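# Push the utility cart into the yellow parking bay

## Task

Move the utility cart into the bay marked with yellow tape so that each of its four wheels sits fully inside the tape line and none rests on the tape itself. Whatever load the cart carries must remain on it, with no part overhanging the cart's edges. The robot must not topple or finish leaning, or the attempt fails. The cart must stay parked on its own at the end; a result that holds only because the robot is holding or pressing it does not count.

## Robot and tools

ROBOT. A Hello Robot Stretch 4 with a single arm. It has an omni-wheel base, a lift that travels up a mast, a telescoping arm that reaches straight forward, a wrist with yaw, pitch and roll, and a two-finger gripper. It stands roughly 1.6 m tall, and the base's edge is no farther than 0.23 m from the base origin. Now and then a loose object may be nudged by an outside disturbance.

FRAMES. Base frame: origin on the floor below the base centre, x ahead, y to the left, z upward. hand_pose is reported in this frame and marks the point between the fingers, 0.015 m back from the tips; with all wrist joints at zero its axes line up with the base frame, and the printed value may be somewhat off. The odometry frame is where the base frame was when the scene began. base_odometry comes from wheel rotation only, so slipping looks like travel; heading runs -3.142 to 3.142, positive to the left.

execute_actions. Argument actions is a list holding one action or none (an empty list just reports state and images). Argument cameras is an optional list from head_camera, head_left_camera, head_right_camera, wrist_camera, all; omitted, null or ["all"] gives every camera, [] gives none, and an unknown name rejects the call. The pictures line lists which camera each returned image came from. An action may contain base, joints, or both, plus optional pace and contact_limits; alternatively it holds only end_of_arm. All motions in it begin together.
- base: exactly one key, and it is a relative move measured from where the base last reported itself. translate_m: straight drive in metres, positive forward, -2 to 2. strafe_m: sideways slide in metres, positive left, -2 to 2. rotate_rad: turn in place in radians, positive counter-clockwise seen from above, -3.2 to 3.2.
- joints: a single object keyed by joint name, each value an absolute target. lift_m 0 to 1.2 m; arm_m 0 to 0.55 m; wrist_yaw_rad -1.134 to 4.276 (0 points ahead, positive left, 3.14 tucked back, above 3.4 the arm may block); wrist_pitch_rad -1.117 to 4.259 (0 level, 1.57 pointing down); wrist_roll_rad -1.117 to 4.259 (0 fingers level, positive turns clockwise viewed from behind); gripper_m 0 to 0.08 m finger gap. Completion tolerances: lift and arm ±0.004, yaw and roll ±0.02, pitch ±0.05, gripper ±0.002. A joint target past its range is clipped and the result notes it; any other bad value or unknown key rejects the call with no motion. A joint or base omitted from an action may still be driving toward an earlier target without the status showing it.
- pace: "slow", "default", "fast" or "max"; base speeds 0.1/0.3/0.4/0.6 m/s and 1/2/3/4 rad/s. With the lift above 0.2 these are reduced, down to 0.3 m/s and 1 rad/s at 1.2.
- contact_limits: only arm_m, 0 (gentlest) to 0.75 (firmest), default 0.5; sets how much push stops the arm.
- end_of_arm: "enable_torque" turns back on any wrist or gripper motor that shut itself off.

wait: seconds, 0 to 10; commands nothing and returns the same report as an empty action. zoom_image: camera plus region [x0, y0, x1, y1] in pixels from the top-left, at most 504 by 504, on that camera's latest full image. read_manual: optional section "licences"; only licence text, no motion. finished_scene: scene, the current scene's number; ends it permanently and reports success, so call it only once the cart is parked and released.

RESULTS. base_status and joint_status give how each motion of the last accepted action ended: "done" (for the base, wheels turned the full amount even if slipping), "off_target" (rested short, may still push), "contact_stop_at_<key>" (blocked; lift, arm or wheels go slack, a slack base may keep rolling), "limit_stop_at_<name>" (built-in limit, including own_body and tilt), "time_out", "torque_fault" (motor went limp; send enable_torque). After a stop the old target is dropped. If a result reports a stop, later calls in the same reply are skipped. on_its_own lists uncommanded effects; "held at" is a held target, not a position. lidar_m: 12 distances in metres, sector 1 straight ahead, counting counter-clockwise (4 left, 7 behind, 10 right); "-" means nothing seen or closer than 0.25 m; sees from about 0.15 m up, misses glass, thin legs and much behind. wrist_depth_mm: 7x7 grid from top-left, median depth 100 to 2000 mm, the robot's own body included. turned_by_wheels versus turned_by_imu differing by over about 0.1 rad means a collision or slip, adding that difference as heading error. base_tilt in degrees, forward and right positive, with a fixed bias up to about 1.5. motor_effort in percent, bracket is the peak of the last action; for wheel_0, wheel_1, wheel_2 positive turns the base right; a rest effort outside its range means pushing or loaded.

CAMERAS. head_camera looks forward and down from the mast top (turn the base to aim it); head_left_camera and head_right_camera are steeper fisheyes that also show the base and arm; wrist_camera looks along the fingers.

CAUTIONS. Tilt beyond 6 degrees triggers limit_stop_at_tilt and slackens lift, arm and wheels. Driving or turning with over 1 kg in the gripper and arm_m above 0.2 risks tipping, worse at fast paces; steady pushing with a high gripper or firm contact limit can tip it too. Pressing the gripper into things can torque-fault the wrist; a gripper effort staying over about 50 from zero faults the fingers and may drop the load. Tilted-up, rolled wrist poses can hit the body. To unfold at the start, send lift_m 0.4 with wrist_yaw_rad 0. Avoid drops, slams, hard hits and strong shoves, and make sure the cart's load stays on. Thinking time lets the scene keep running while the last command holds.

Each tool is called by a JSON object that holds its "name" and its "arguments", one argument or row to a line.

## Session

{"name": "execute_actions", "arguments": {
  "actions": []
}}

Scene clock: 0.00 s.
base_odometry: x=+0.000 y=+0.000 heading=+0.000 (m, m, rad; odometry frame)
turned_by_wheels: +0.000 (rad since the last result)
turned_by_imu: +0.000 (rad since the last result)
base_tilt: forward=+0.6 right=+0.3 (deg)
lidar_m: 2.20 1.31 1.49 1.66 0.87 0.82 0.89 1.25 2.16 2.28 1.11 1.11
base_status: not commanded
joint_positions: lift_m=+0.241 arm_m=-0.002 wrist_yaw_rad=+3.066 wrist_pitch_rad=-0.009 wrist_roll_rad=-0.019 gripper_m=+0.040
joint_status: not commanded
motor_effort: lift_m=+19 arm_m=+0 wrist_yaw_rad=-1 wrist_pitch_rad=-9 wrist_roll_rad=-1 gripper_m=+0 wheel_0=+0 wheel_1=+0 wheel_2=+0 (%)
hand_pose: x=-0.0361 y=+0.1033 z=+0.4209 quat_wxyz=(+0.038, +0.004, -0.009, +0.999) (m; base frame)
wrist_depth_mm: 142 145 - 1098 1042 1060 1025 / 108 145 1397 1397 1618 1537 1366 / 109 144 1537 1921 1708 1576 1430 / 122 145 1661 1863 1708 1499 1430 / - - - 1983 1708 1576 1464 / 1808 1708 1537 1618 1430 1499 1366 / 1138 1160 109 1138 120 - 991
pictures: head_camera, head_left_camera, head_right_camera, wrist_camera
Images, in order (width x height): head_camera 420x560, head_left_camera 420x672, head_right_camera 420x672, wrist_camera 616x392.

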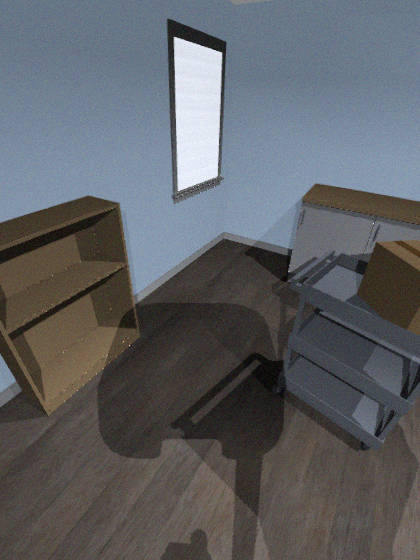

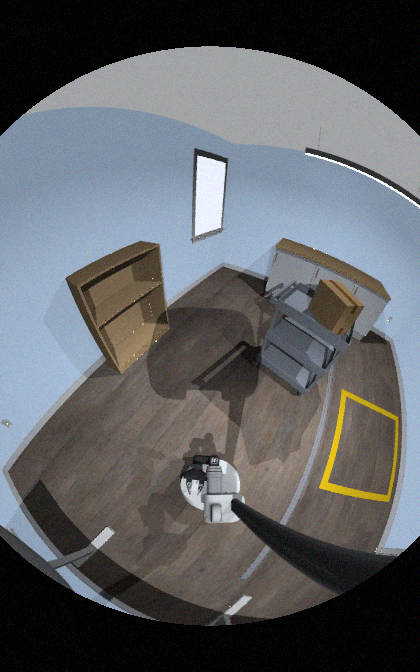

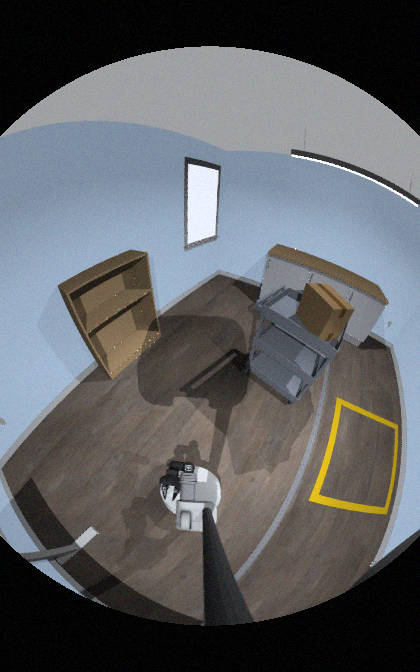

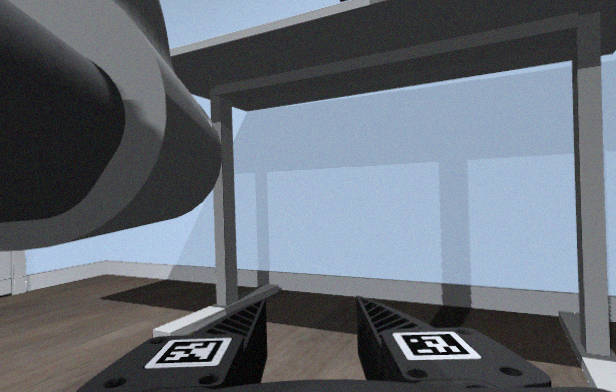

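{"name": "execute_actions", "arguments": {
  "actions": [
    {"base":{"rotate_rad":-1.0},"joints":{"lift_m":0.4,"wrist_yaw_rad":0}}
  ]
}}

{"name": "zoom_image", "arguments": {
  "camera": "head_camera",
  "region": [0,150,420,560]
}}

Scene clock: 5.17 s.
base_odometry: x=+0.000 y=+0.000 heading=-1.000 (m, m, rad; odometry frame)
turned_by_wheels: -1.000 (rad since the last result)
turned_by_imu: -0.990 (rad since the last result)
base_tilt: forward=+0.5 right=+0.4 (deg)
lidar_m: 1.11 1.12 1.66 1.32 1.59 1.69 0.87 0.84 0.90 1.34 2.15 2.30
base_status: done
joint_positions: lift_m=+0.400 arm_m=-0.002 wrist_yaw_rad=+0.000 wrist_pitch_rad=-0.009 wrist_roll_rad=-0.019 gripper_m=+0.040
joint_status: all done
motor_effort: lift_m=+22(27) arm_m=+0(0) wrist_yaw_rad=-2(8) wrist_pitch_rad=-9(12) wrist_roll_rad=-1(0) gripper_m=+0(1) wheel_0=+1(5) wheel_1=+1(4) wheel_2=+1(8) (%)
hand_pose: x=+0.3821 y=-0.0873 z=+0.5799 quat_wxyz=(+1.000, -0.009, -0.005, +0.000) (m; base frame)
wrist_depth_mm: - 976 - - - - 1921 / 1008 931 - - - - 1863 / 917 931 - - - - 1863 / 1983 - - - - - 1921 / 854 866 1308 - - - 1921 / 1921 - 1336 - 1921 - 1863 / 1182 1118 109 1464 120 - 1397
pictures: head_camera, head_left_camera, head_right_camera, wrist_camera
Images, in order (width x height): head_camera 420x560, head_left_camera 420x672, head_right_camera 420x672, wrist_camera 616x392.

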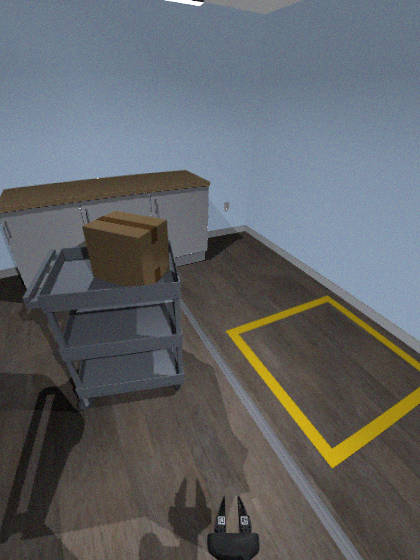

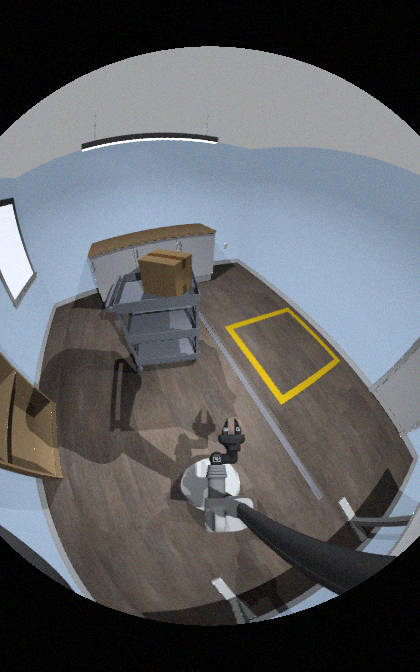

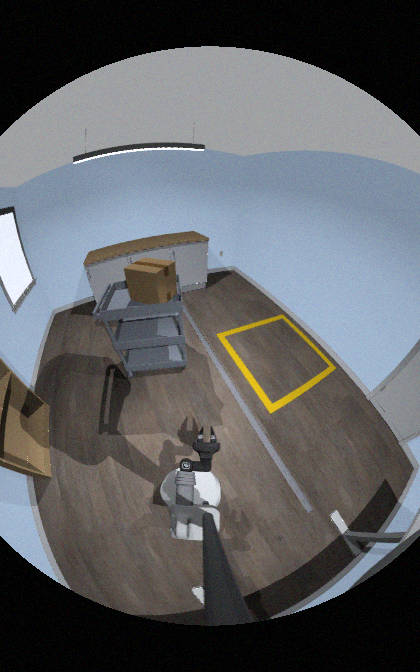

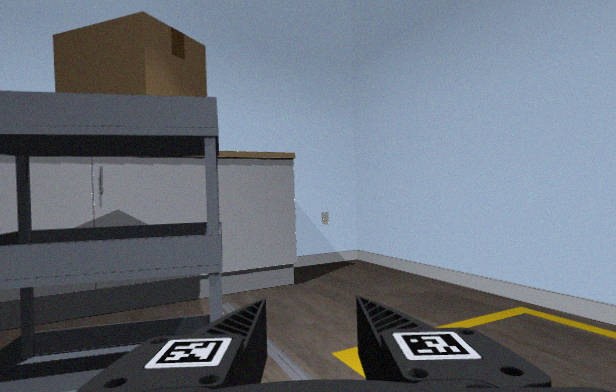

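Region (0, 150, 420, 560) of head_camera's 420x560 image, scaled by 1.200, with more detail than that image has; it fills the top 492 rows of this view, and the rest is white.

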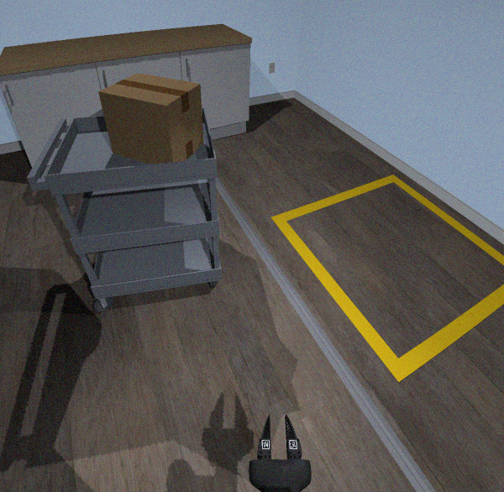

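{"name": "zoom_image", "arguments": {
  "camera": "head_camera",
  "region": [20,300,220,430]
}}

{"name": "zoom_image", "arguments": {
  "camera": "head_camera",
  "region": [10,200,210,330]
}}

Region (20, 300, 220, 430) of head_camera's 420x560 image, scaled by 2.520, with more detail than that image has; it fills the top 328 rows of this view, and the rest is white.

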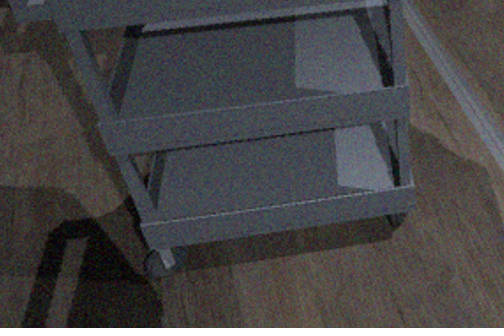

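Region (10, 200, 210, 330) of head_camera's 420x560 image, scaled by 2.520, with more detail than that image has; it fills the top 328 rows of this view, and the rest is white.

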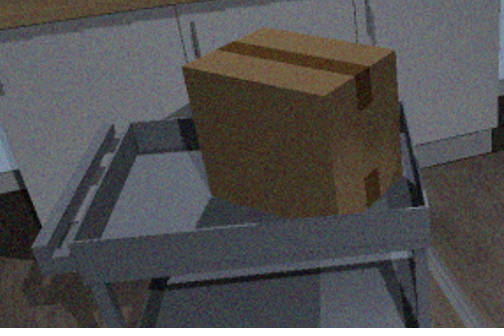

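{"name": "execute_actions", "arguments": {
  "actions": [
    {"base":{"rotate_rad":1.06},"joints":{"lift_m":0.2},"pace":"fast"}
  ],
  "cameras": ["head_camera"]
}}

{"name": "execute_actions", "arguments": {
  "actions": [
    {"base":{"translate_m":1.65},"pace":"max"}
  ],
  "cameras": ["head_right_camera"]
}}

Scene clock: 25.97 s.
base_odometry: x=+0.000 y=+0.000 heading=+0.061 (m, m, rad; odometry frame)
turned_by_wheels: +1.060 (rad since the last result)
turned_by_imu: +1.047 (rad since the last result)
base_tilt: forward=+0.6 right=+0.3 (deg)
lidar_m: 1.68 1.33 1.58 1.71 0.85 0.82 0.92 2.21 2.17 2.30 1.12 1.12
base_status: done
joint_positions: lift_m=+0.200 arm_m=-0.002 wrist_yaw_rad=+0.000 wrist_pitch_rad=-0.009 wrist_roll_rad=-0.019 gripper_m=+0.040
joint_status: all done
motor_effort: lift_m=+17(16) arm_m=+0(0) wrist_yaw_rad=-2(3) wrist_pitch_rad=-9(10) wrist_roll_rad=+0(0) gripper_m=+0(1) wheel_0=+1(8) wheel_1=+2(7) wheel_2=+2(7) (%)
hand_pose: x=+0.3820 y=-0.0874 z=+0.3804 quat_wxyz=(+1.000, -0.009, -0.005, +0.000) (m; base frame)
wrist_depth_mm: 1281 1464 - - - 917 842 / 1336 1537 - - - - 1808 / 1281 1464 - - - - 788 / 1336 1537 - - - - 1921 / 1308 1499 - - - - 1863 / 1229 1366 1464 1464 1281 1182 798 / 1025 1008 109 1025 120 - 946
pictures: head_camera
Images, in order (width x height): head_camera 420x560.

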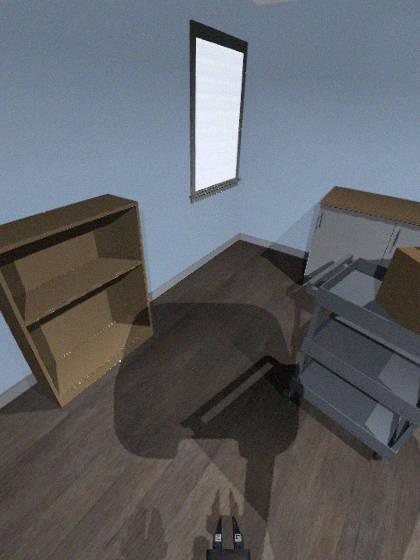

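Scene clock: 30.27 s.
base_odometry: x=+1.647 y=+0.100 heading=+0.061 (m, m, rad; odometry frame)
turned_by_wheels: +0.000 (rad since the last result)
turned_by_imu: -0.003 (rad since the last result)
base_tilt: forward=+0.5 right=+0.3 (deg)
lidar_m: 0.86 0.66 0.63 0.37 0.52 2.23 3.20 0.70 0.68 0.84 1.20 1.77
base_status: done
joint_positions: lift_m=+0.200 arm_m=-0.002 wrist_yaw_rad=+0.000 wrist_pitch_rad=-0.009 wrist_roll_rad=-0.019 gripper_m=+0.040
joint_status: not commanded
motor_effort: lift_m=+17(17) arm_m=+0(0) wrist_yaw_rad=-2(2) wrist_pitch_rad=-8(8) wrist_roll_rad=-1(1) gripper_m=+0(0) wheel_0=-1(7) wheel_1=-1(8) wheel_2=+0(14) (%)
hand_pose: x=+0.3820 y=-0.0874 z=+0.3803 quat_wxyz=(+1.000, -0.009, -0.005, +0.000) (m; base frame)
wrist_depth_mm: 539 654 798 1098 1537 1430 1281 / 535 647 820 1098 1499 1464 1281 / 535 647 820 1118 1537 1464 1281 / 535 647 820 1078 1537 1397 1281 / 539 640 809 1098 1576 1430 1281 / 539 634 741 1078 1308 1397 1281 / 530 591 109 991 120 - 960
pictures: head_right_camera
Images, in order (width x height): head_right_camera 420x672.

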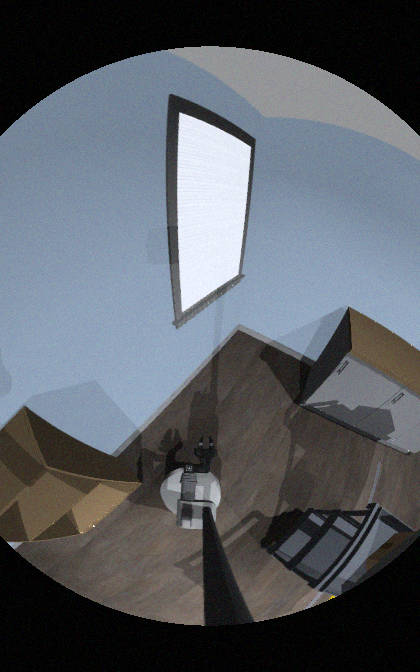

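{"name": "execute_actions", "arguments": {
  "actions": [
    {"base":{"rotate_rad":-2.42},"joints":{"lift_m":0.05},"pace":"fast"}
  ],
  "cameras": []
}}

{"name": "execute_actions", "arguments": {
  "actions": [
    {"base":{"strafe_m":0.38},"pace":"fast"}
  ]
}}

Scene clock: 34.77 s.
base_odometry: x=+1.647 y=+0.100 heading=-2.360 (m, m, rad; odometry frame)
turned_by_wheels: -2.420 (rad since the last result)
turned_by_imu: -2.395 (rad since the last result)
base_tilt: forward=+0.5 right=+0.3 (deg)
lidar_m: 0.69 0.73 1.29 1.18 1.20 0.75 0.64 0.40 0.38 0.75 2.24 2.62
base_status: done
joint_positions: lift_m=+0.070 arm_m=-0.001 wrist_yaw_rad=+0.000 wrist_pitch_rad=-0.009 wrist_roll_rad=-0.019 gripper_m=+0.040
joint_status: lift_m limit_stop_at_own_body (moved -0.130 of -0.150)
on_its_own: lift_m is slack since a limit_stop_at_own_body (your +0.050 is given up); arm_m is slack since a limit_stop_at_own_body
motor_effort: lift_m=+19(15) arm_m=+0(0) wrist_yaw_rad=-2(3) wrist_pitch_rad=-9(12) wrist_roll_rad=+0(0) gripper_m=+0(0) wheel_0=-1(7) wheel_1=-2(9) wheel_2=-2(9) (%)
hand_pose: x=+0.3821 y=-0.0874 z=+0.2503 quat_wxyz=(+1.000, -0.009, -0.005, +0.000) (m; base frame)
wrist_depth_mm: 525 525 960 - - - - / 521 525 569 - - - - / - 976 1008 - - - - / - - - - - - - / 842 1078 732 1921 1863 1808 1756 / 525 525 521 1008 904 976 917 / 723 723 109 699 120 - 654
pictures: none
No camera images: the call's "cameras" was empty. Leave "cameras" out to get every camera's image.

not run: a stop came earlier in this reply.

{"name": "execute_actions", "arguments": {
  "actions": [
    {"base":{"strafe_m":0.38},"joints":{"lift_m":0.1,"arm_m":0,"gripper_m":0.08},"pace":"fast"}
  ]
}}

Scene clock: 39.30 s.
base_odometry: x=+1.915 y=-0.170 heading=-2.360 (m, m, rad; odometry frame)
turned_by_wheels: +0.000 (rad since the last result)
turned_by_imu: -0.001 (rad since the last result)
base_tilt: forward=+0.5 right=+0.2 (deg)
lidar_m: 0.69 1.49 0.85 0.82 1.40 0.82 0.72 0.74 0.71 0.94 2.60 0.73
base_status: done
joint_positions: lift_m=+0.100 arm_m=-0.001 wrist_yaw_rad=+0.000 wrist_pitch_rad=-0.009 wrist_roll_rad=-0.019 gripper_m=+0.080
joint_status: all done
motor_effort: lift_m=+21(22) arm_m=+7(10) wrist_yaw_rad=-1(1) wrist_pitch_rad=-10(10) wrist_roll_rad=+2(0) gripper_m=+1(3) wheel_0=+1(10) wheel_1=+0(12) wheel_2=+0(2) (%)
hand_pose: x=+0.3823 y=-0.0874 z=+0.2799 quat_wxyz=(+1.000, -0.009, -0.005, +0.000) (m; base frame)
wrist_depth_mm: - - 946 976 991 - - / - - 530 535 535 539 - / - - 820 866 917 - - / - - - - - - - / - - 991 1138 976 1464 1921 / 1138 1182 530 535 535 535 1042 / 854 107 564 768 683 105 -
pictures: head_camera, head_left_camera, head_right_camera, wrist_camera
Images, in order (width x height): head_camera 420x560, head_left_camera 420x672, head_right_camera 420x672, wrist_camera 616x392.

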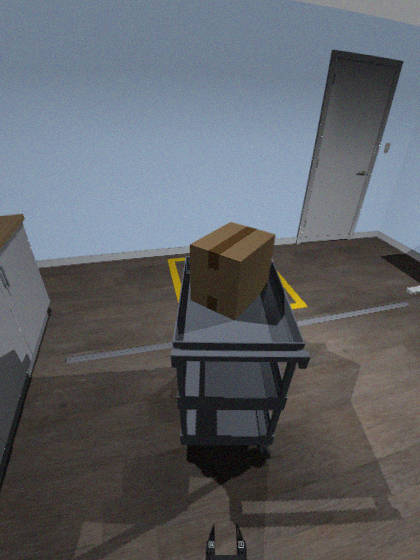

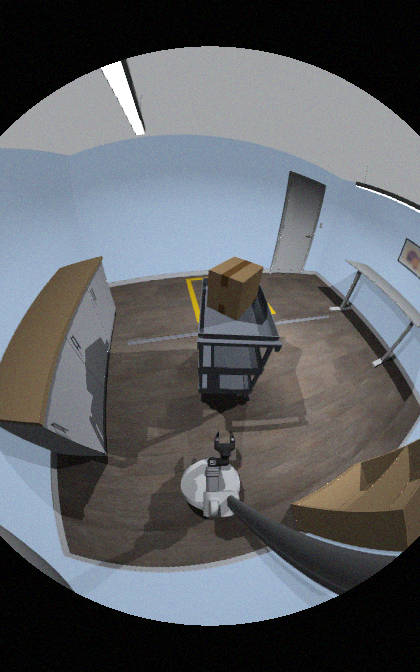

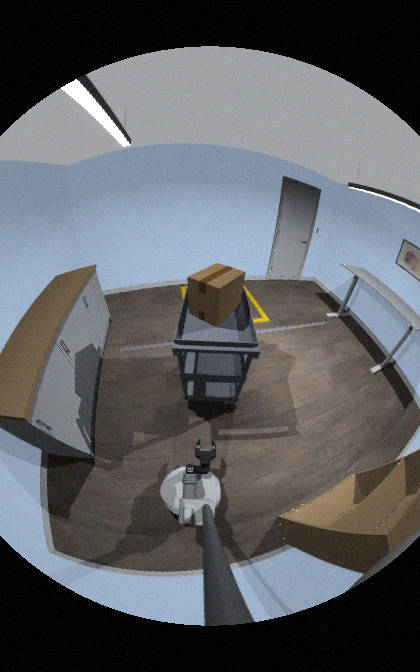

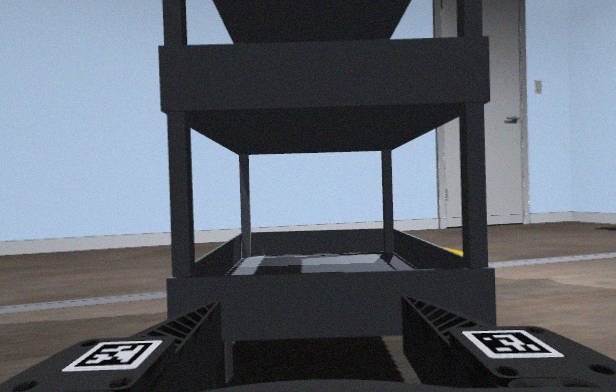

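{"name": "execute_actions", "arguments": {
  "actions": [
    {"base":{"translate_m":0.2},"joints":{"lift_m":0.66,"wrist_roll_rad":1.57},"pace":"fast"}
  ],
  "cameras": ["head_camera","wrist_camera"]
}}

Scene clock: 45.13 s.
base_odometry: x=+1.773 y=-0.311 heading=-2.360 (m, m, rad; odometry frame)
turned_by_wheels: +0.000 (rad since the last result)
turned_by_imu: -0.002 (rad since the last result)
base_tilt: forward=+0.6 right=+0.3 (deg)
lidar_m: 0.48 1.59 0.90 0.80 1.46 1.02 0.92 0.93 0.82 1.35 2.52 0.51
base_status: done
joint_positions: lift_m=+0.660 arm_m=-0.001 wrist_yaw_rad=+0.000 wrist_pitch_rad=-0.009 wrist_roll_rad=+1.570 gripper_m=+0.080
joint_status: all done
motor_effort: lift_m=+21(18) arm_m=+7(7) wrist_yaw_rad=-1(1) wrist_pitch_rad=-10(10) wrist_roll_rad=+0(3) gripper_m=+1(1) wheel_0=+0(6) wheel_1=-2(5) wheel_2=+1(9) (%)
hand_pose: x=+0.3823 y=-0.0874 z=+0.8400 quat_wxyz=(+0.707, +0.707, -0.003, +0.003) (m; base frame)
wrist_depth_mm: - - - 332 - 1618 484 / - - - 334 - 699 530 / - - 723 330 946 768 530 / - - 564 330 - 768 535 / - - 569 330 - 788 539 / - - 621 332 330 707 549 / - 107 - 329 330 105 -
pictures: head_camera, wrist_camera
Images, in order (width x height): head_camera 420x560, wrist_camera 616x392.

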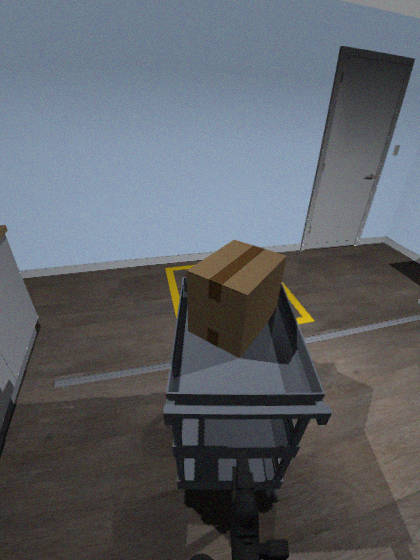

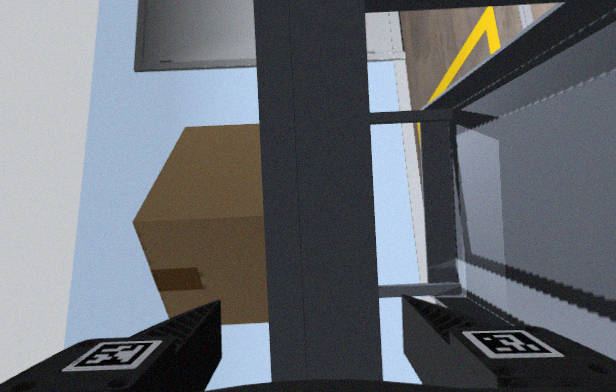

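{"name": "execute_actions", "arguments": {
  "actions": [
    {"base":{"translate_m":0.15},"joints":{"lift_m":0.678,"wrist_roll_rad":1.54}}
  ],
  "cameras": ["head_camera","wrist_camera"]
}}

Scene clock: 54.23 s.
base_odometry: x=+1.666 y=-0.416 heading=-2.360 (m, m, rad; odometry frame)
turned_by_wheels: +0.000 (rad since the last result)
turned_by_imu: -0.002 (rad since the last result)
base_tilt: forward=+0.5 right=+0.3 (deg)
lidar_m: 0.35 0.35 0.95 0.82 1.49 1.21 1.08 0.94 0.89 2.32 0.50 0.37
base_status: done
joint_positions: lift_m=+0.678 arm_m=-0.001 wrist_yaw_rad=+0.000 wrist_pitch_rad=-0.009 wrist_roll_rad=+1.541 gripper_m=+0.080
joint_status: all done
motor_effort: lift_m=+22(25) arm_m=+7(7) wrist_yaw_rad=-1(1) wrist_pitch_rad=-10(11) wrist_roll_rad=-2(3) gripper_m=+1(1) wheel_0=+0(6) wheel_1=+0(5) wheel_2=+0(7) (%)
hand_pose: x=+0.3823 y=-0.0874 z=+0.8579 quat_wxyz=(+0.718, +0.696, -0.003, +0.003) (m; base frame)
wrist_depth_mm: - - - 121 182 1618 525 / - - - 121 181 668 559 / - - 521 121 181 707 559 / - 407 413 121 182 683 569 / - 397 397 121 181 676 564 / - 449 436 121 181 182 554 / - 107 492 121 180 105 -
pictures: head_camera, wrist_camera
Images, in order (width x height): head_camera 420x560, wrist_camera 616x392.

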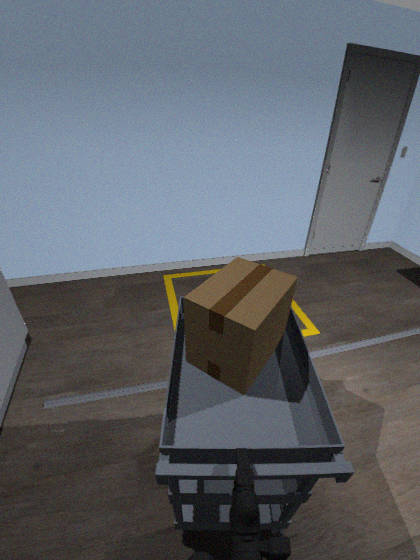

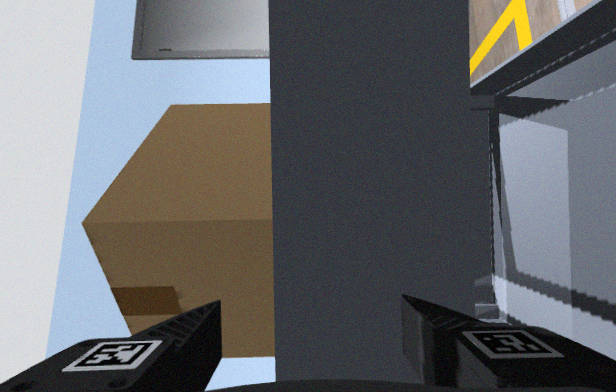

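{"name": "execute_actions", "arguments": {
  "actions": [
    {"joints":{"gripper_m":0.0}}
  ],
  "cameras": ["wrist_camera"]
}}

{"name": "execute_actions", "arguments": {
  "actions": [
    {"base":{"translate_m":0.2},"pace":"slow"}
  ]
}}

Scene clock: 59.77 s.
base_odometry: x=+1.666 y=-0.416 heading=-2.360 (m, m, rad; odometry frame)
turned_by_wheels: +0.000 (rad since the last result)
turned_by_imu: -0.001 (rad since the last result)
base_tilt: forward=+0.5 right=+0.4 (deg)
lidar_m: 0.33 0.37 0.96 0.82 1.49 1.20 1.06 0.96 0.91 2.32 0.49 0.37
base_status: not commanded
joint_positions: lift_m=+0.678 arm_m=-0.001 wrist_yaw_rad=+0.000 wrist_pitch_rad=-0.009 wrist_roll_rad=+1.543 gripper_m=+0.023
joint_status: gripper_m off_target (ended at +0.023, target +0.000)
on_its_own: gripper_m is held at +0.018, not at your +0.000, by its contact guard: the fingers met something
motor_effort: lift_m=+22(22) arm_m=+7(7) wrist_yaw_rad=-2(1) wrist_pitch_rad=-10(10) wrist_roll_rad=-9(11) gripper_m=-47(68) wheel_0=+0(0) wheel_1=+0(0) wheel_2=+0(0) (%)
hand_pose: x=+0.3823 y=-0.0874 z=+0.8578 quat_wxyz=(+0.717, +0.697, -0.003, +0.003) (m; base frame)
wrist_depth_mm: - - - 121 181 1618 512 / - - - 121 182 676 554 / - - 521 121 183 715 559 / - 413 413 121 181 723 564 / - 397 399 121 182 676 569 / - 459 439 121 181 683 569 / - - 105 121 103 640 544
pictures: wrist_camera
Images, in order (width x height): wrist_camera 616x392.

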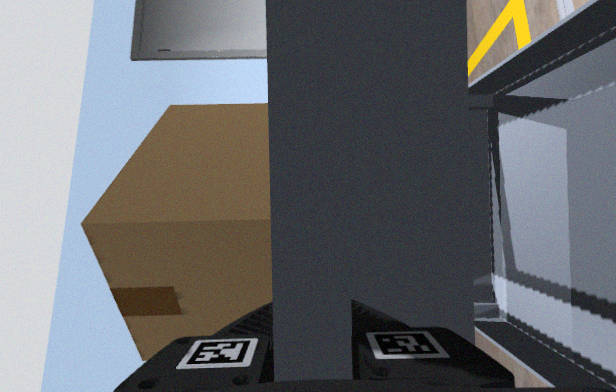

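Scene clock: 63.03 s.
base_odometry: x=+1.525 y=-0.557 heading=-2.360 (m, m, rad; odometry frame)
turned_by_wheels: +0.000 (rad since the last result)
turned_by_imu: -0.001 (rad since the last result)
base_tilt: forward=+0.6 right=+0.3 (deg)
lidar_m: 0.34 0.36 1.02 0.88 0.86 1.42 1.27 1.07 1.14 2.43 0.50 0.38
base_status: done
joint_positions: lift_m=+0.678 arm_m=-0.001 wrist_yaw_rad=-0.001 wrist_pitch_rad=-0.010 wrist_roll_rad=+1.542 gripper_m=+0.023
joint_status: not commanded
on_its_own: gripper_m is held at +0.018, not at your +0.000, by its contact guard: the fingers met something
motor_effort: lift_m=+22(22) arm_m=+7(7) wrist_yaw_rad=+0(18) wrist_pitch_rad=-8(10) wrist_roll_rad=-7(9) gripper_m=-46(46) wheel_0=+3(6) wheel_1=+2(5) wheel_2=-3(14) (%)
hand_pose: x=+0.3823 y=-0.0875 z=+0.8580 quat_wxyz=(+0.717, +0.697, -0.004, +0.003) (m; base frame)
wrist_depth_mm: - - - 121 181 1576 512 / - - - 121 182 676 559 / - - 525 121 181 707 554 / - 413 413 120 181 723 564 / - 399 402 120 181 676 569 / - 466 439 120 181 683 574 / - - 105 120 103 634 544
pictures: head_camera, head_left_camera, head_right_camera, wrist_camera
Images, in order (width x height): head_camera 420x560, head_left_camera 420x672, head_right_camera 420x672, wrist_camera 616x392.

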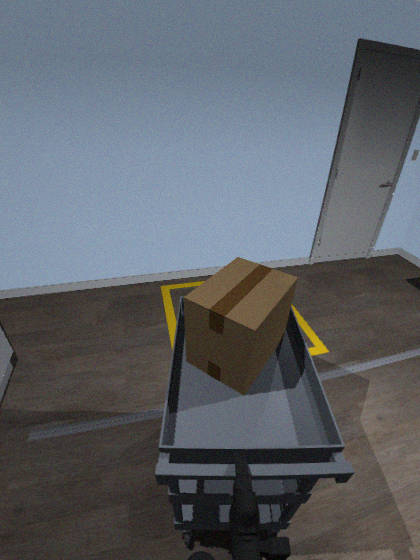

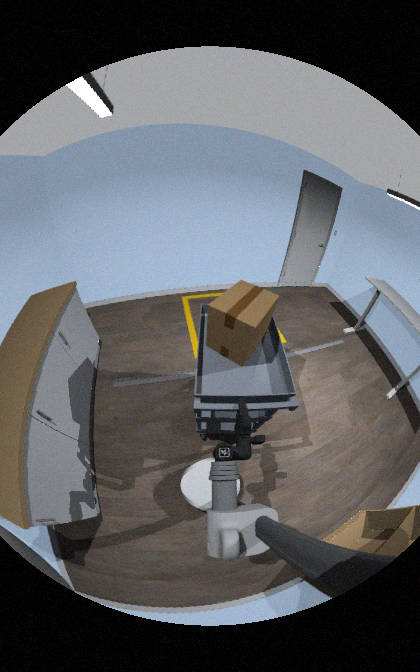

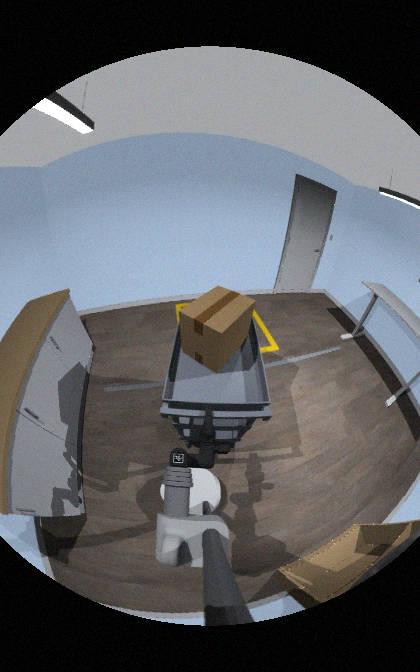

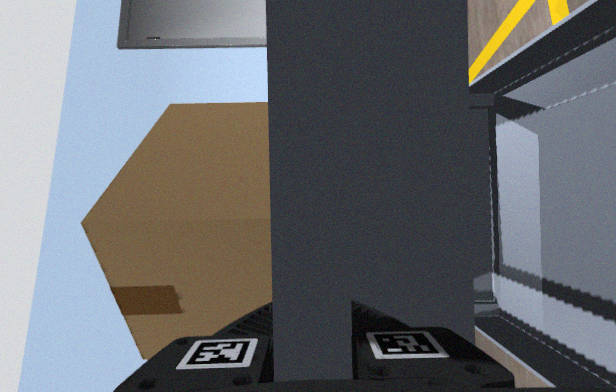

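{"name": "execute_actions", "arguments": {
  "actions": [
    {"base":{"translate_m":0.25},"joints":{"gripper_m":0.0195,"wrist_roll_rad":1.55},"pace":"slow"}
  ],
  "cameras": ["head_camera","wrist_camera","head_left_camera"]
}}

Scene clock: 71.37 s.
base_odometry: x=+1.347 y=-0.733 heading=-2.361 (m, m, rad; odometry frame)
turned_by_wheels: -0.001 (rad since the last result)
turned_by_imu: -0.182 (rad since the last result)
base_tilt: forward=-4.1 right=+2.9 (deg)
lidar_m: 0.25 0.29 1.33 1.03 1.00 1.11 1.27 1.16 1.22 1.74 2.32 0.33
base_status: done
joint_positions: lift_m=+0.678 arm_m=-0.001 wrist_yaw_rad=-0.020 wrist_pitch_rad=+0.007 wrist_roll_rad=+1.548 gripper_m=+0.024
joint_status: gripper_m off_target (ended at +0.024, target +0.019); the others done
on_its_own: base_tilt is 5.4 degrees off its reading at the scene's start (forward=+0.6 right=+0.3); wrist_yaw_rad is at rest, and its effort (+56) is outside its rest range (-13 to +13); wrist_pitch_rad is at rest, and its effort (-55) is outside its rest range (-23 to +23)
motor_effort: lift_m=+23(27) arm_m=+8(8) wrist_yaw_rad=+56(75) wrist_pitch_rad=-55(87) wrist_roll_rad=+7(7) gripper_m=-41(45) wheel_0=+1(7) wheel_1=+1(12) wheel_2=-18(25) (%)
hand_pose: x=+0.3803 y=-0.0916 z=+0.8544 quat_wxyz=(+0.715, +0.699, -0.004, -0.010) (m; base frame)
wrist_depth_mm: - - - 180 256 1661 1255 / - - - 163 232 - 1336 / - - - 149 213 1921 544 / - - - 137 199 1708 597 / - - - 128 184 750 634 / - - 436 118 172 172 654 / - 377 105 112 104 427 661
pictures: head_camera, head_left_camera, wrist_camera
Images, in order (width x height): head_camera 420x560, head_left_camera 420x672, wrist_camera 616x392.

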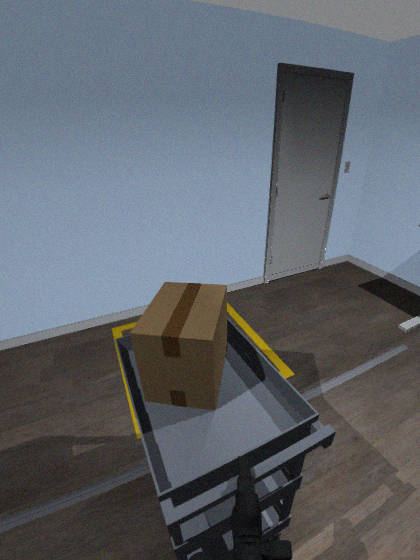

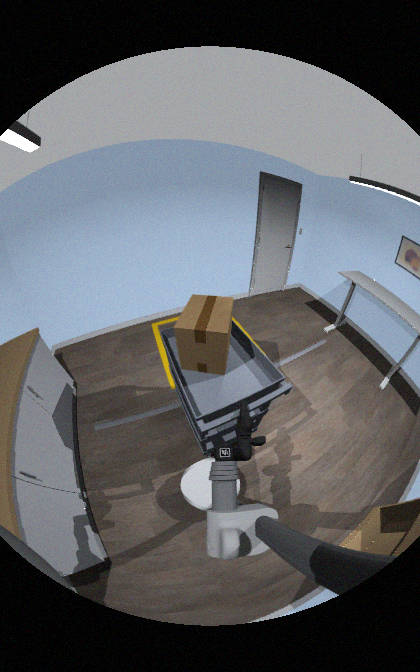

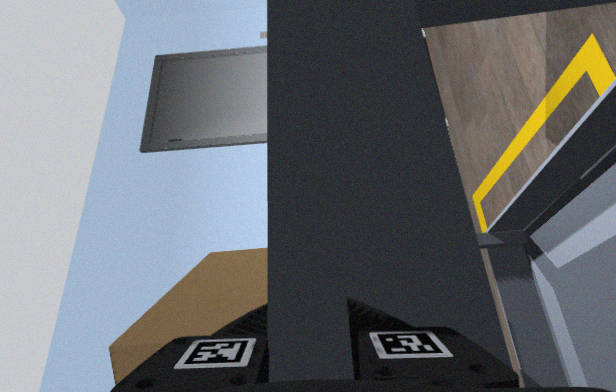

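Tilting; back off.

{"name": "execute_actions", "arguments": {
  "actions": [
    {"base":{"translate_m":-0.08},"pace":"slow"}
  ],
  "cameras": ["head_camera","wrist_camera","head_left_camera"]
}}

Scene clock: 75.90 s.
base_odometry: x=+1.405 y=-0.676 heading=-2.363 (m, m, rad; odometry frame)
turned_by_wheels: -0.001 (rad since the last result)
turned_by_imu: -0.076 (rad since the last result)
base_tilt: forward=-0.4 right=+0.8 (deg)
lidar_m: 0.25 0.30 1.41 1.03 0.98 1.03 1.49 1.15 1.18 2.13 2.31 0.39
base_status: done
joint_positions: lift_m=+0.678 arm_m=-0.001 wrist_yaw_rad=-0.022 wrist_pitch_rad=-0.003 wrist_roll_rad=+1.548 gripper_m=+0.023
joint_status: not commanded
on_its_own: wrist_yaw_rad is at rest, and its effort (+61) is outside its rest range (-13 to +13); wrist_pitch_rad is at rest, and its effort (-27) is outside its rest range (-23 to +23)
motor_effort: lift_m=+23(23) arm_m=+8(8) wrist_yaw_rad=+61(61) wrist_pitch_rad=-27(58) wrist_roll_rad=+4(7) gripper_m=-33(41) wheel_0=-1(3) wheel_1=+2(1) wheel_2=-18(17) (%)
hand_pose: x=+0.3801 y=-0.0920 z=+0.8565 quat_wxyz=(+0.715, +0.699, -0.009, -0.007) (m; base frame)
wrist_depth_mm: - - - 204 293 301 303 / - - - 179 263 1661 1229 / - - - 157 233 1808 1205 / - - - 143 210 1756 525 / - - - 129 192 691 569 / - - 488 118 178 691 580 / - 370 105 110 104 707 580
pictures: head_camera, head_left_camera, wrist_camera
Images, in order (width x height): head_camera 420x560, head_left_camera 420x672, wrist_camera 616x392.

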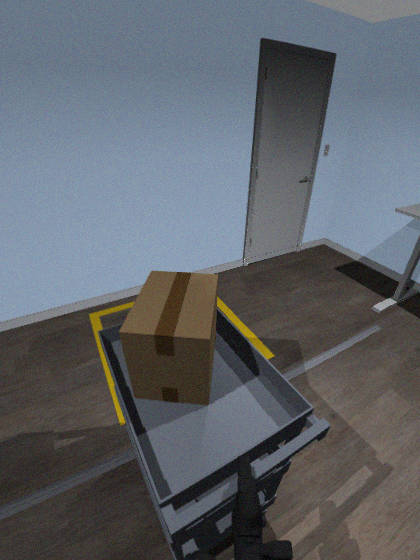

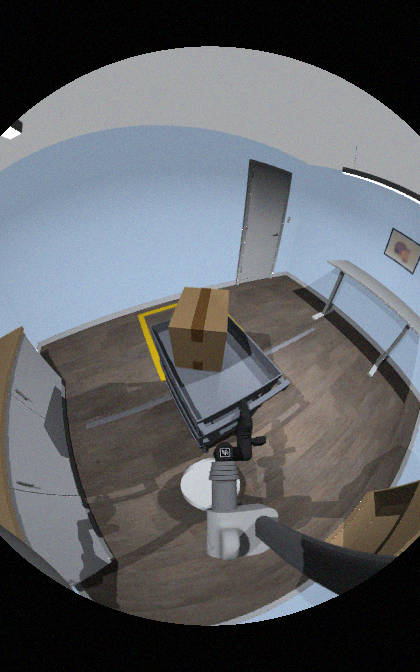

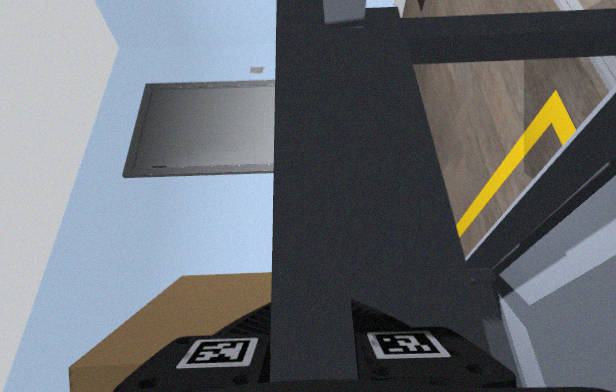

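{"name": "execute_actions", "arguments": {
  "actions": [
    {"base":{"translate_m":-0.03},"joints":{"gripper_m":0.07},"pace":"slow"}
  ],
  "cameras": []
}}

{"name": "execute_actions", "arguments": {
  "actions": [
    {"base":{"translate_m":-0.25},"pace":"fast"}
  ],
  "cameras": []
}}

{"name": "execute_actions", "arguments": {
  "actions": [
    {"base":{"rotate_rad":0.53},"joints":{"lift_m":0.13,"wrist_roll_rad":0,"wrist_yaw_rad":-0.4,"wrist_pitch_rad":0.25,"gripper_m":0.08},"pace":"fast"}
  ]
}}

Scene clock: 83.87 s.
base_odometry: x=+1.426 y=-0.655 heading=-2.363 (m, m, rad; odometry frame)
turned_by_wheels: +0.000 (rad since the last result)
turned_by_imu: -0.021 (rad since the last result)
base_tilt: forward=+0.5 right=+0.3 (deg)
lidar_m: 0.25 0.27 1.43 1.02 0.97 1.01 1.48 1.25 1.18 2.08 2.33 0.41
base_status: done
joint_positions: lift_m=+0.678 arm_m=-0.001 wrist_yaw_rad=+0.000 wrist_pitch_rad=-0.010 wrist_roll_rad=+1.550 gripper_m=+0.070
joint_status: all done
motor_effort: lift_m=+19(23) arm_m=+7(8) wrist_yaw_rad=+1(62) wrist_pitch_rad=-8(28) wrist_roll_rad=+0(6) gripper_m=+2(33) wheel_0=-1(10) wheel_1=-2(4) wheel_2=+2(17) (%)
hand_pose: x=+0.3822 y=-0.0875 z=+0.8583 quat_wxyz=(+0.715, +0.700, -0.004, +0.003) (m; base frame)
wrist_depth_mm: - - - 206 298 304 307 / - - - 179 265 1756 1205 / - - - 161 234 1808 492 / - - - 147 213 1756 544 / - - - 132 196 715 564 / - - 466 122 179 187 580 / - 107 143 115 160 103 -
pictures: none
No camera images: the call's "cameras" was empty. Leave "cameras" out to get every camera's image.

Scene clock: 85.77 s.
base_odometry: x=+1.604 y=-0.479 heading=-2.363 (m, m, rad; odometry frame)
turned_by_wheels: +0.000 (rad since the last result)
turned_by_imu: +0.000 (rad since the last result)
base_tilt: forward=+0.5 right=+0.3 (deg)
lidar_m: 0.50 0.75 1.25 0.89 0.84 1.57 1.25 1.21 1.00 1.31 2.44 0.69
base_status: done
joint_positions: lift_m=+0.678 arm_m=-0.001 wrist_yaw_rad=+0.000 wrist_pitch_rad=-0.010 wrist_roll_rad=+1.550 gripper_m=+0.070
joint_status: not commanded
motor_effort: lift_m=+19(19) arm_m=+7(7) wrist_yaw_rad=-1(1) wrist_pitch_rad=-7(7) wrist_roll_rad=+2(2) gripper_m=+1(1) wheel_0=+0(7) wheel_1=+1(2) wheel_2=+0(13) (%)
hand_pose: x=+0.3823 y=-0.0874 z=+0.8583 quat_wxyz=(+0.715, +0.700, -0.003, +0.003) (m; base frame)
wrist_depth_mm: - - - - - 1863 1229 / - - - 521 - 1708 1138 / - - - 512 - 691 521 / - - - 462 - 778 484 / - - - 436 1060 842 569 / - - 615 402 392 778 574 / - 107 143 375 262 103 -
pictures: none
No camera images: the call's "cameras" was empty. Leave "cameras" out to get every camera's image.

Scene clock: 88.23 s.
base_odometry: x=+1.604 y=-0.479 heading=-1.832 (m, m, rad; odometry frame)
turned_by_wheels: +0.530 (rad since the last result)
turned_by_imu: +0.523 (rad since the last result)
base_tilt: forward=+0.5 right=+0.3 (deg)
lidar_m: 0.76 1.24 0.88 0.84 1.60 1.26 1.19 1.02 1.31 2.46 0.68 0.49
base_status: done
joint_positions: lift_m=+0.130 arm_m=-0.001 wrist_yaw_rad=-0.400 wrist_pitch_rad=+0.253 wrist_roll_rad=+0.000 gripper_m=+0.080
joint_status: all done
motor_effort: lift_m=+16(18) arm_m=+7(7) wrist_yaw_rad=-2(6) wrist_pitch_rad=-9(7) wrist_roll_rad=-1(4) gripper_m=+1(3) wheel_0=+1(7) wheel_1=-1(4) wheel_2=+2(6) (%)
hand_pose: x=+0.3253 y=-0.1607 z=+0.2553 quat_wxyz=(+0.972, +0.025, +0.123, -0.197) (m; base frame)
wrist_depth_mm: 1921 1983 539 661 732 - - / 1921 - - - - - - / 1983 - 946 1042 - - 1661 / 1537 1397 715 723 707 488 960 / 917 866 759 379 430 500 741 / 676 661 615 399 585 580 539 / 559 107 473 484 480 105 -
pictures: head_camera, head_left_camera, head_right_camera, wrist_camera
Images, in order (width x height): head_camera 420x560, head_left_camera 420x672, head_right_camera 420x672, wrist_camera 616x392.

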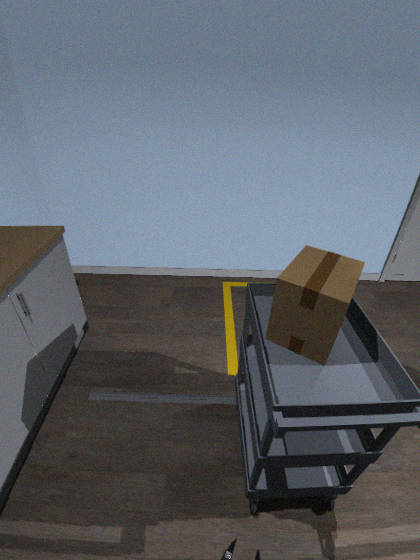

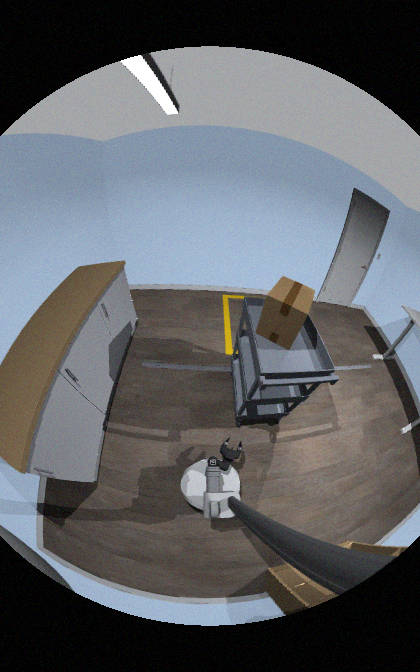

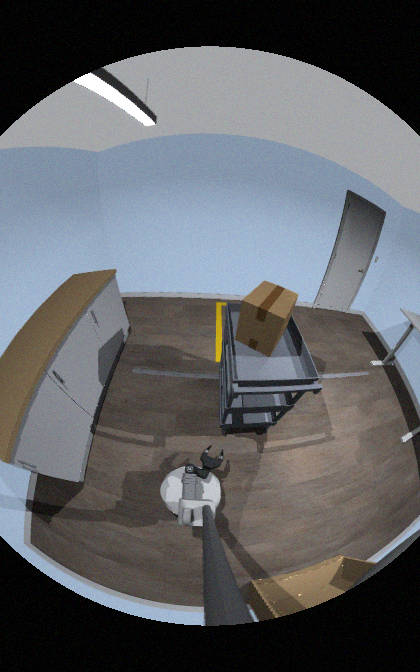

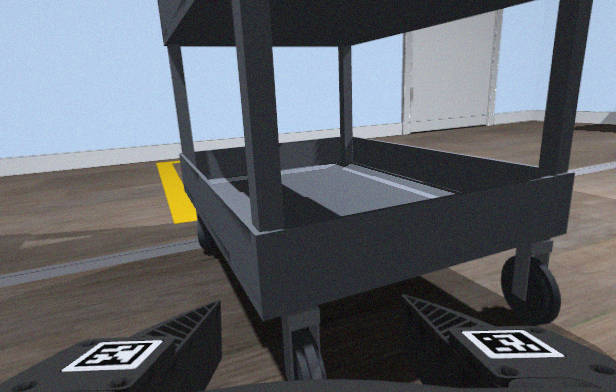

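{"name": "execute_actions", "arguments": {
  "actions": [
    {"base":{"strafe_m":0.13},"joints":{"wrist_yaw_rad":-0.2},"pace":"fast"}
  ],
  "cameras": []
}}

{"name": "execute_actions", "arguments": {
  "actions": [
    {"base":{"translate_m":0.4},"pace":"fast"}
  ],
  "cameras": ["wrist_camera","head_right_camera"]
}}

Scene clock: 95.30 s.
base_odometry: x=+1.730 y=-0.513 heading=-1.832 (m, m, rad; odometry frame)
turned_by_wheels: +0.000 (rad since the last result)
turned_by_imu: -0.001 (rad since the last result)
base_tilt: forward=+0.5 right=+0.3 (deg)
lidar_m: 2.52 1.05 0.74 0.71 1.46 1.21 1.21 1.07 1.32 2.60 0.67 0.57
base_status: done
joint_positions: lift_m=+0.130 arm_m=-0.001 wrist_yaw_rad=-0.200 wrist_pitch_rad=+0.253 wrist_roll_rad=+0.000 gripper_m=+0.080
joint_status: all done
motor_effort: lift_m=+16(16) arm_m=+7(7) wrist_yaw_rad=-1(4) wrist_pitch_rad=-9(9) wrist_roll_rad=-3(2) gripper_m=+1(1) wheel_0=+0(9) wheel_1=-1(11) wheel_2=+1(4) (%)
hand_pose: x=+0.3541 y=-0.1266 z=+0.2553 quat_wxyz=(+0.987, +0.013, +0.125, -0.099) (m; base frame)
wrist_depth_mm: 1983 - - - 732 351 - / - - - - - 357 - / - - - - 1008 891 - / 1499 1397 1336 1182 609 387 661 / 931 878 891 854 732 382 397 / 668 668 647 627 603 394 580 / 554 107 473 517 477 105 -
pictures: none
No camera images: the call's "cameras" was empty. Leave "cameras" out to get every camera's image.

Scene clock: 97.67 s.
base_odometry: x=+1.626 y=-0.900 heading=-1.832 (m, m, rad; odometry frame)
turned_by_wheels: +0.000 (rad since the last result)
turned_by_imu: -0.002 (rad since the last result)
base_tilt: forward=+0.5 right=+0.3 (deg)
lidar_m: 2.13 1.06 0.76 0.72 0.76 1.62 1.60 1.45 1.91 0.32 0.33 0.46
base_status: done
joint_positions: lift_m=+0.130 arm_m=-0.001 wrist_yaw_rad=-0.200 wrist_pitch_rad=+0.253 wrist_roll_rad=+0.000 gripper_m=+0.080
joint_status: not commanded
motor_effort: lift_m=+16(16) arm_m=+7(7) wrist_yaw_rad=-1(1) wrist_pitch_rad=-9(8) wrist_roll_rad=-2(2) gripper_m=+1(1) wheel_0=+0(6) wheel_1=-2(6) wheel_2=+2(15) (%)
hand_pose: x=+0.3541 y=-0.1266 z=+0.2553 quat_wxyz=(+0.987, +0.013, +0.125, -0.099) (m; base frame)
wrist_depth_mm: 1661 1756 1756 1808 1863 - - / 1618 1756 1863 - - - - / 1756 1808 1863 1983 - - - / 1499 1397 1366 1308 574 597 621 / 931 904 878 854 732 355 442 / 676 668 634 627 564 329 276 / 554 107 466 512 484 105 -
pictures: head_right_camera, wrist_camera
Images, in order (width x height): head_right_camera 420x672, wrist_camera 616x392.

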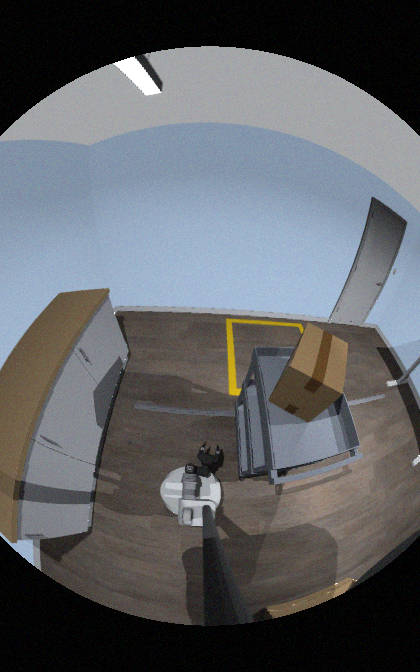

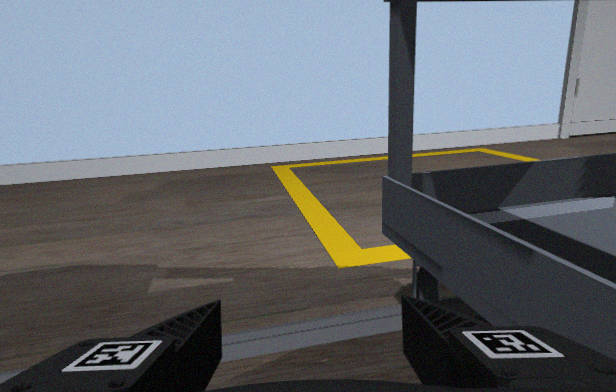

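{"name": "execute_actions", "arguments": {
  "actions": [
    {"joints":{"wrist_pitch_rad":0.5,"wrist_yaw_rad":-0.3}}
  ],
  "cameras": ["wrist_camera"]
}}

{"name": "zoom_image", "arguments": {
  "camera": "wrist_camera",
  "region": [250,100,550,300]
}}

Scene clock: 100.63 s.
base_odometry: x=+1.626 y=-0.900 heading=-1.832 (m, m, rad; odometry frame)
turned_by_wheels: +0.000 (rad since the last result)
turned_by_imu: -0.001 (rad since the last result)
base_tilt: forward=+0.5 right=+0.3 (deg)
lidar_m: 2.14 1.06 0.74 0.70 0.74 1.63 1.59 1.44 1.90 0.33 0.33 0.46
base_status: not commanded
joint_positions: lift_m=+0.130 arm_m=-0.001 wrist_yaw_rad=-0.300 wrist_pitch_rad=+0.502 wrist_roll_rad=+0.000 gripper_m=+0.080
joint_status: all done
motor_effort: lift_m=+16(16) arm_m=+7(7) wrist_yaw_rad=-3(5) wrist_pitch_rad=-8(8) wrist_roll_rad=-1(1) gripper_m=+1(1) wheel_0=-1(0) wheel_1=-1(1) wheel_2=+1(1) (%)
hand_pose: x=+0.3220 y=-0.1385 z=+0.2061 quat_wxyz=(+0.958, +0.037, +0.246, -0.145) (m; base frame)
wrist_depth_mm: 1576 1661 1808 1808 - - 647 / 1576 1499 1430 1366 549 609 654 / 946 946 917 891 424 322 445 / 707 691 683 661 585 310 245 / 549 525 535 525 521 473 254 / 452 445 445 436 424 427 399 / 402 107 355 379 357 105 -
pictures: wrist_camera
Images, in order (width x height): wrist_camera 616x392.

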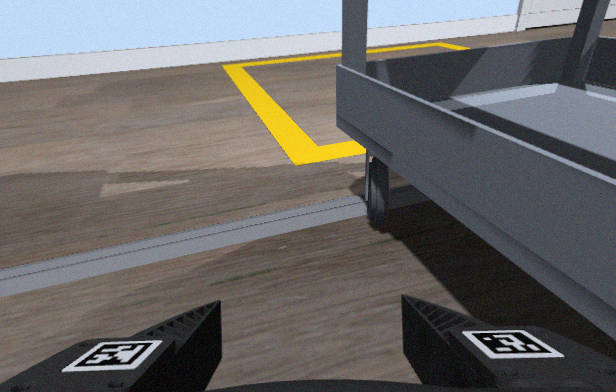

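Region (250, 100, 550, 300) of wrist_camera's 616x392 image, scaled by 1.680.

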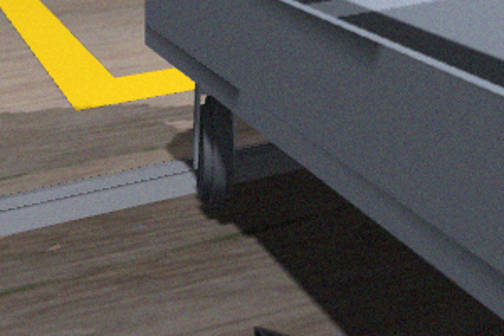

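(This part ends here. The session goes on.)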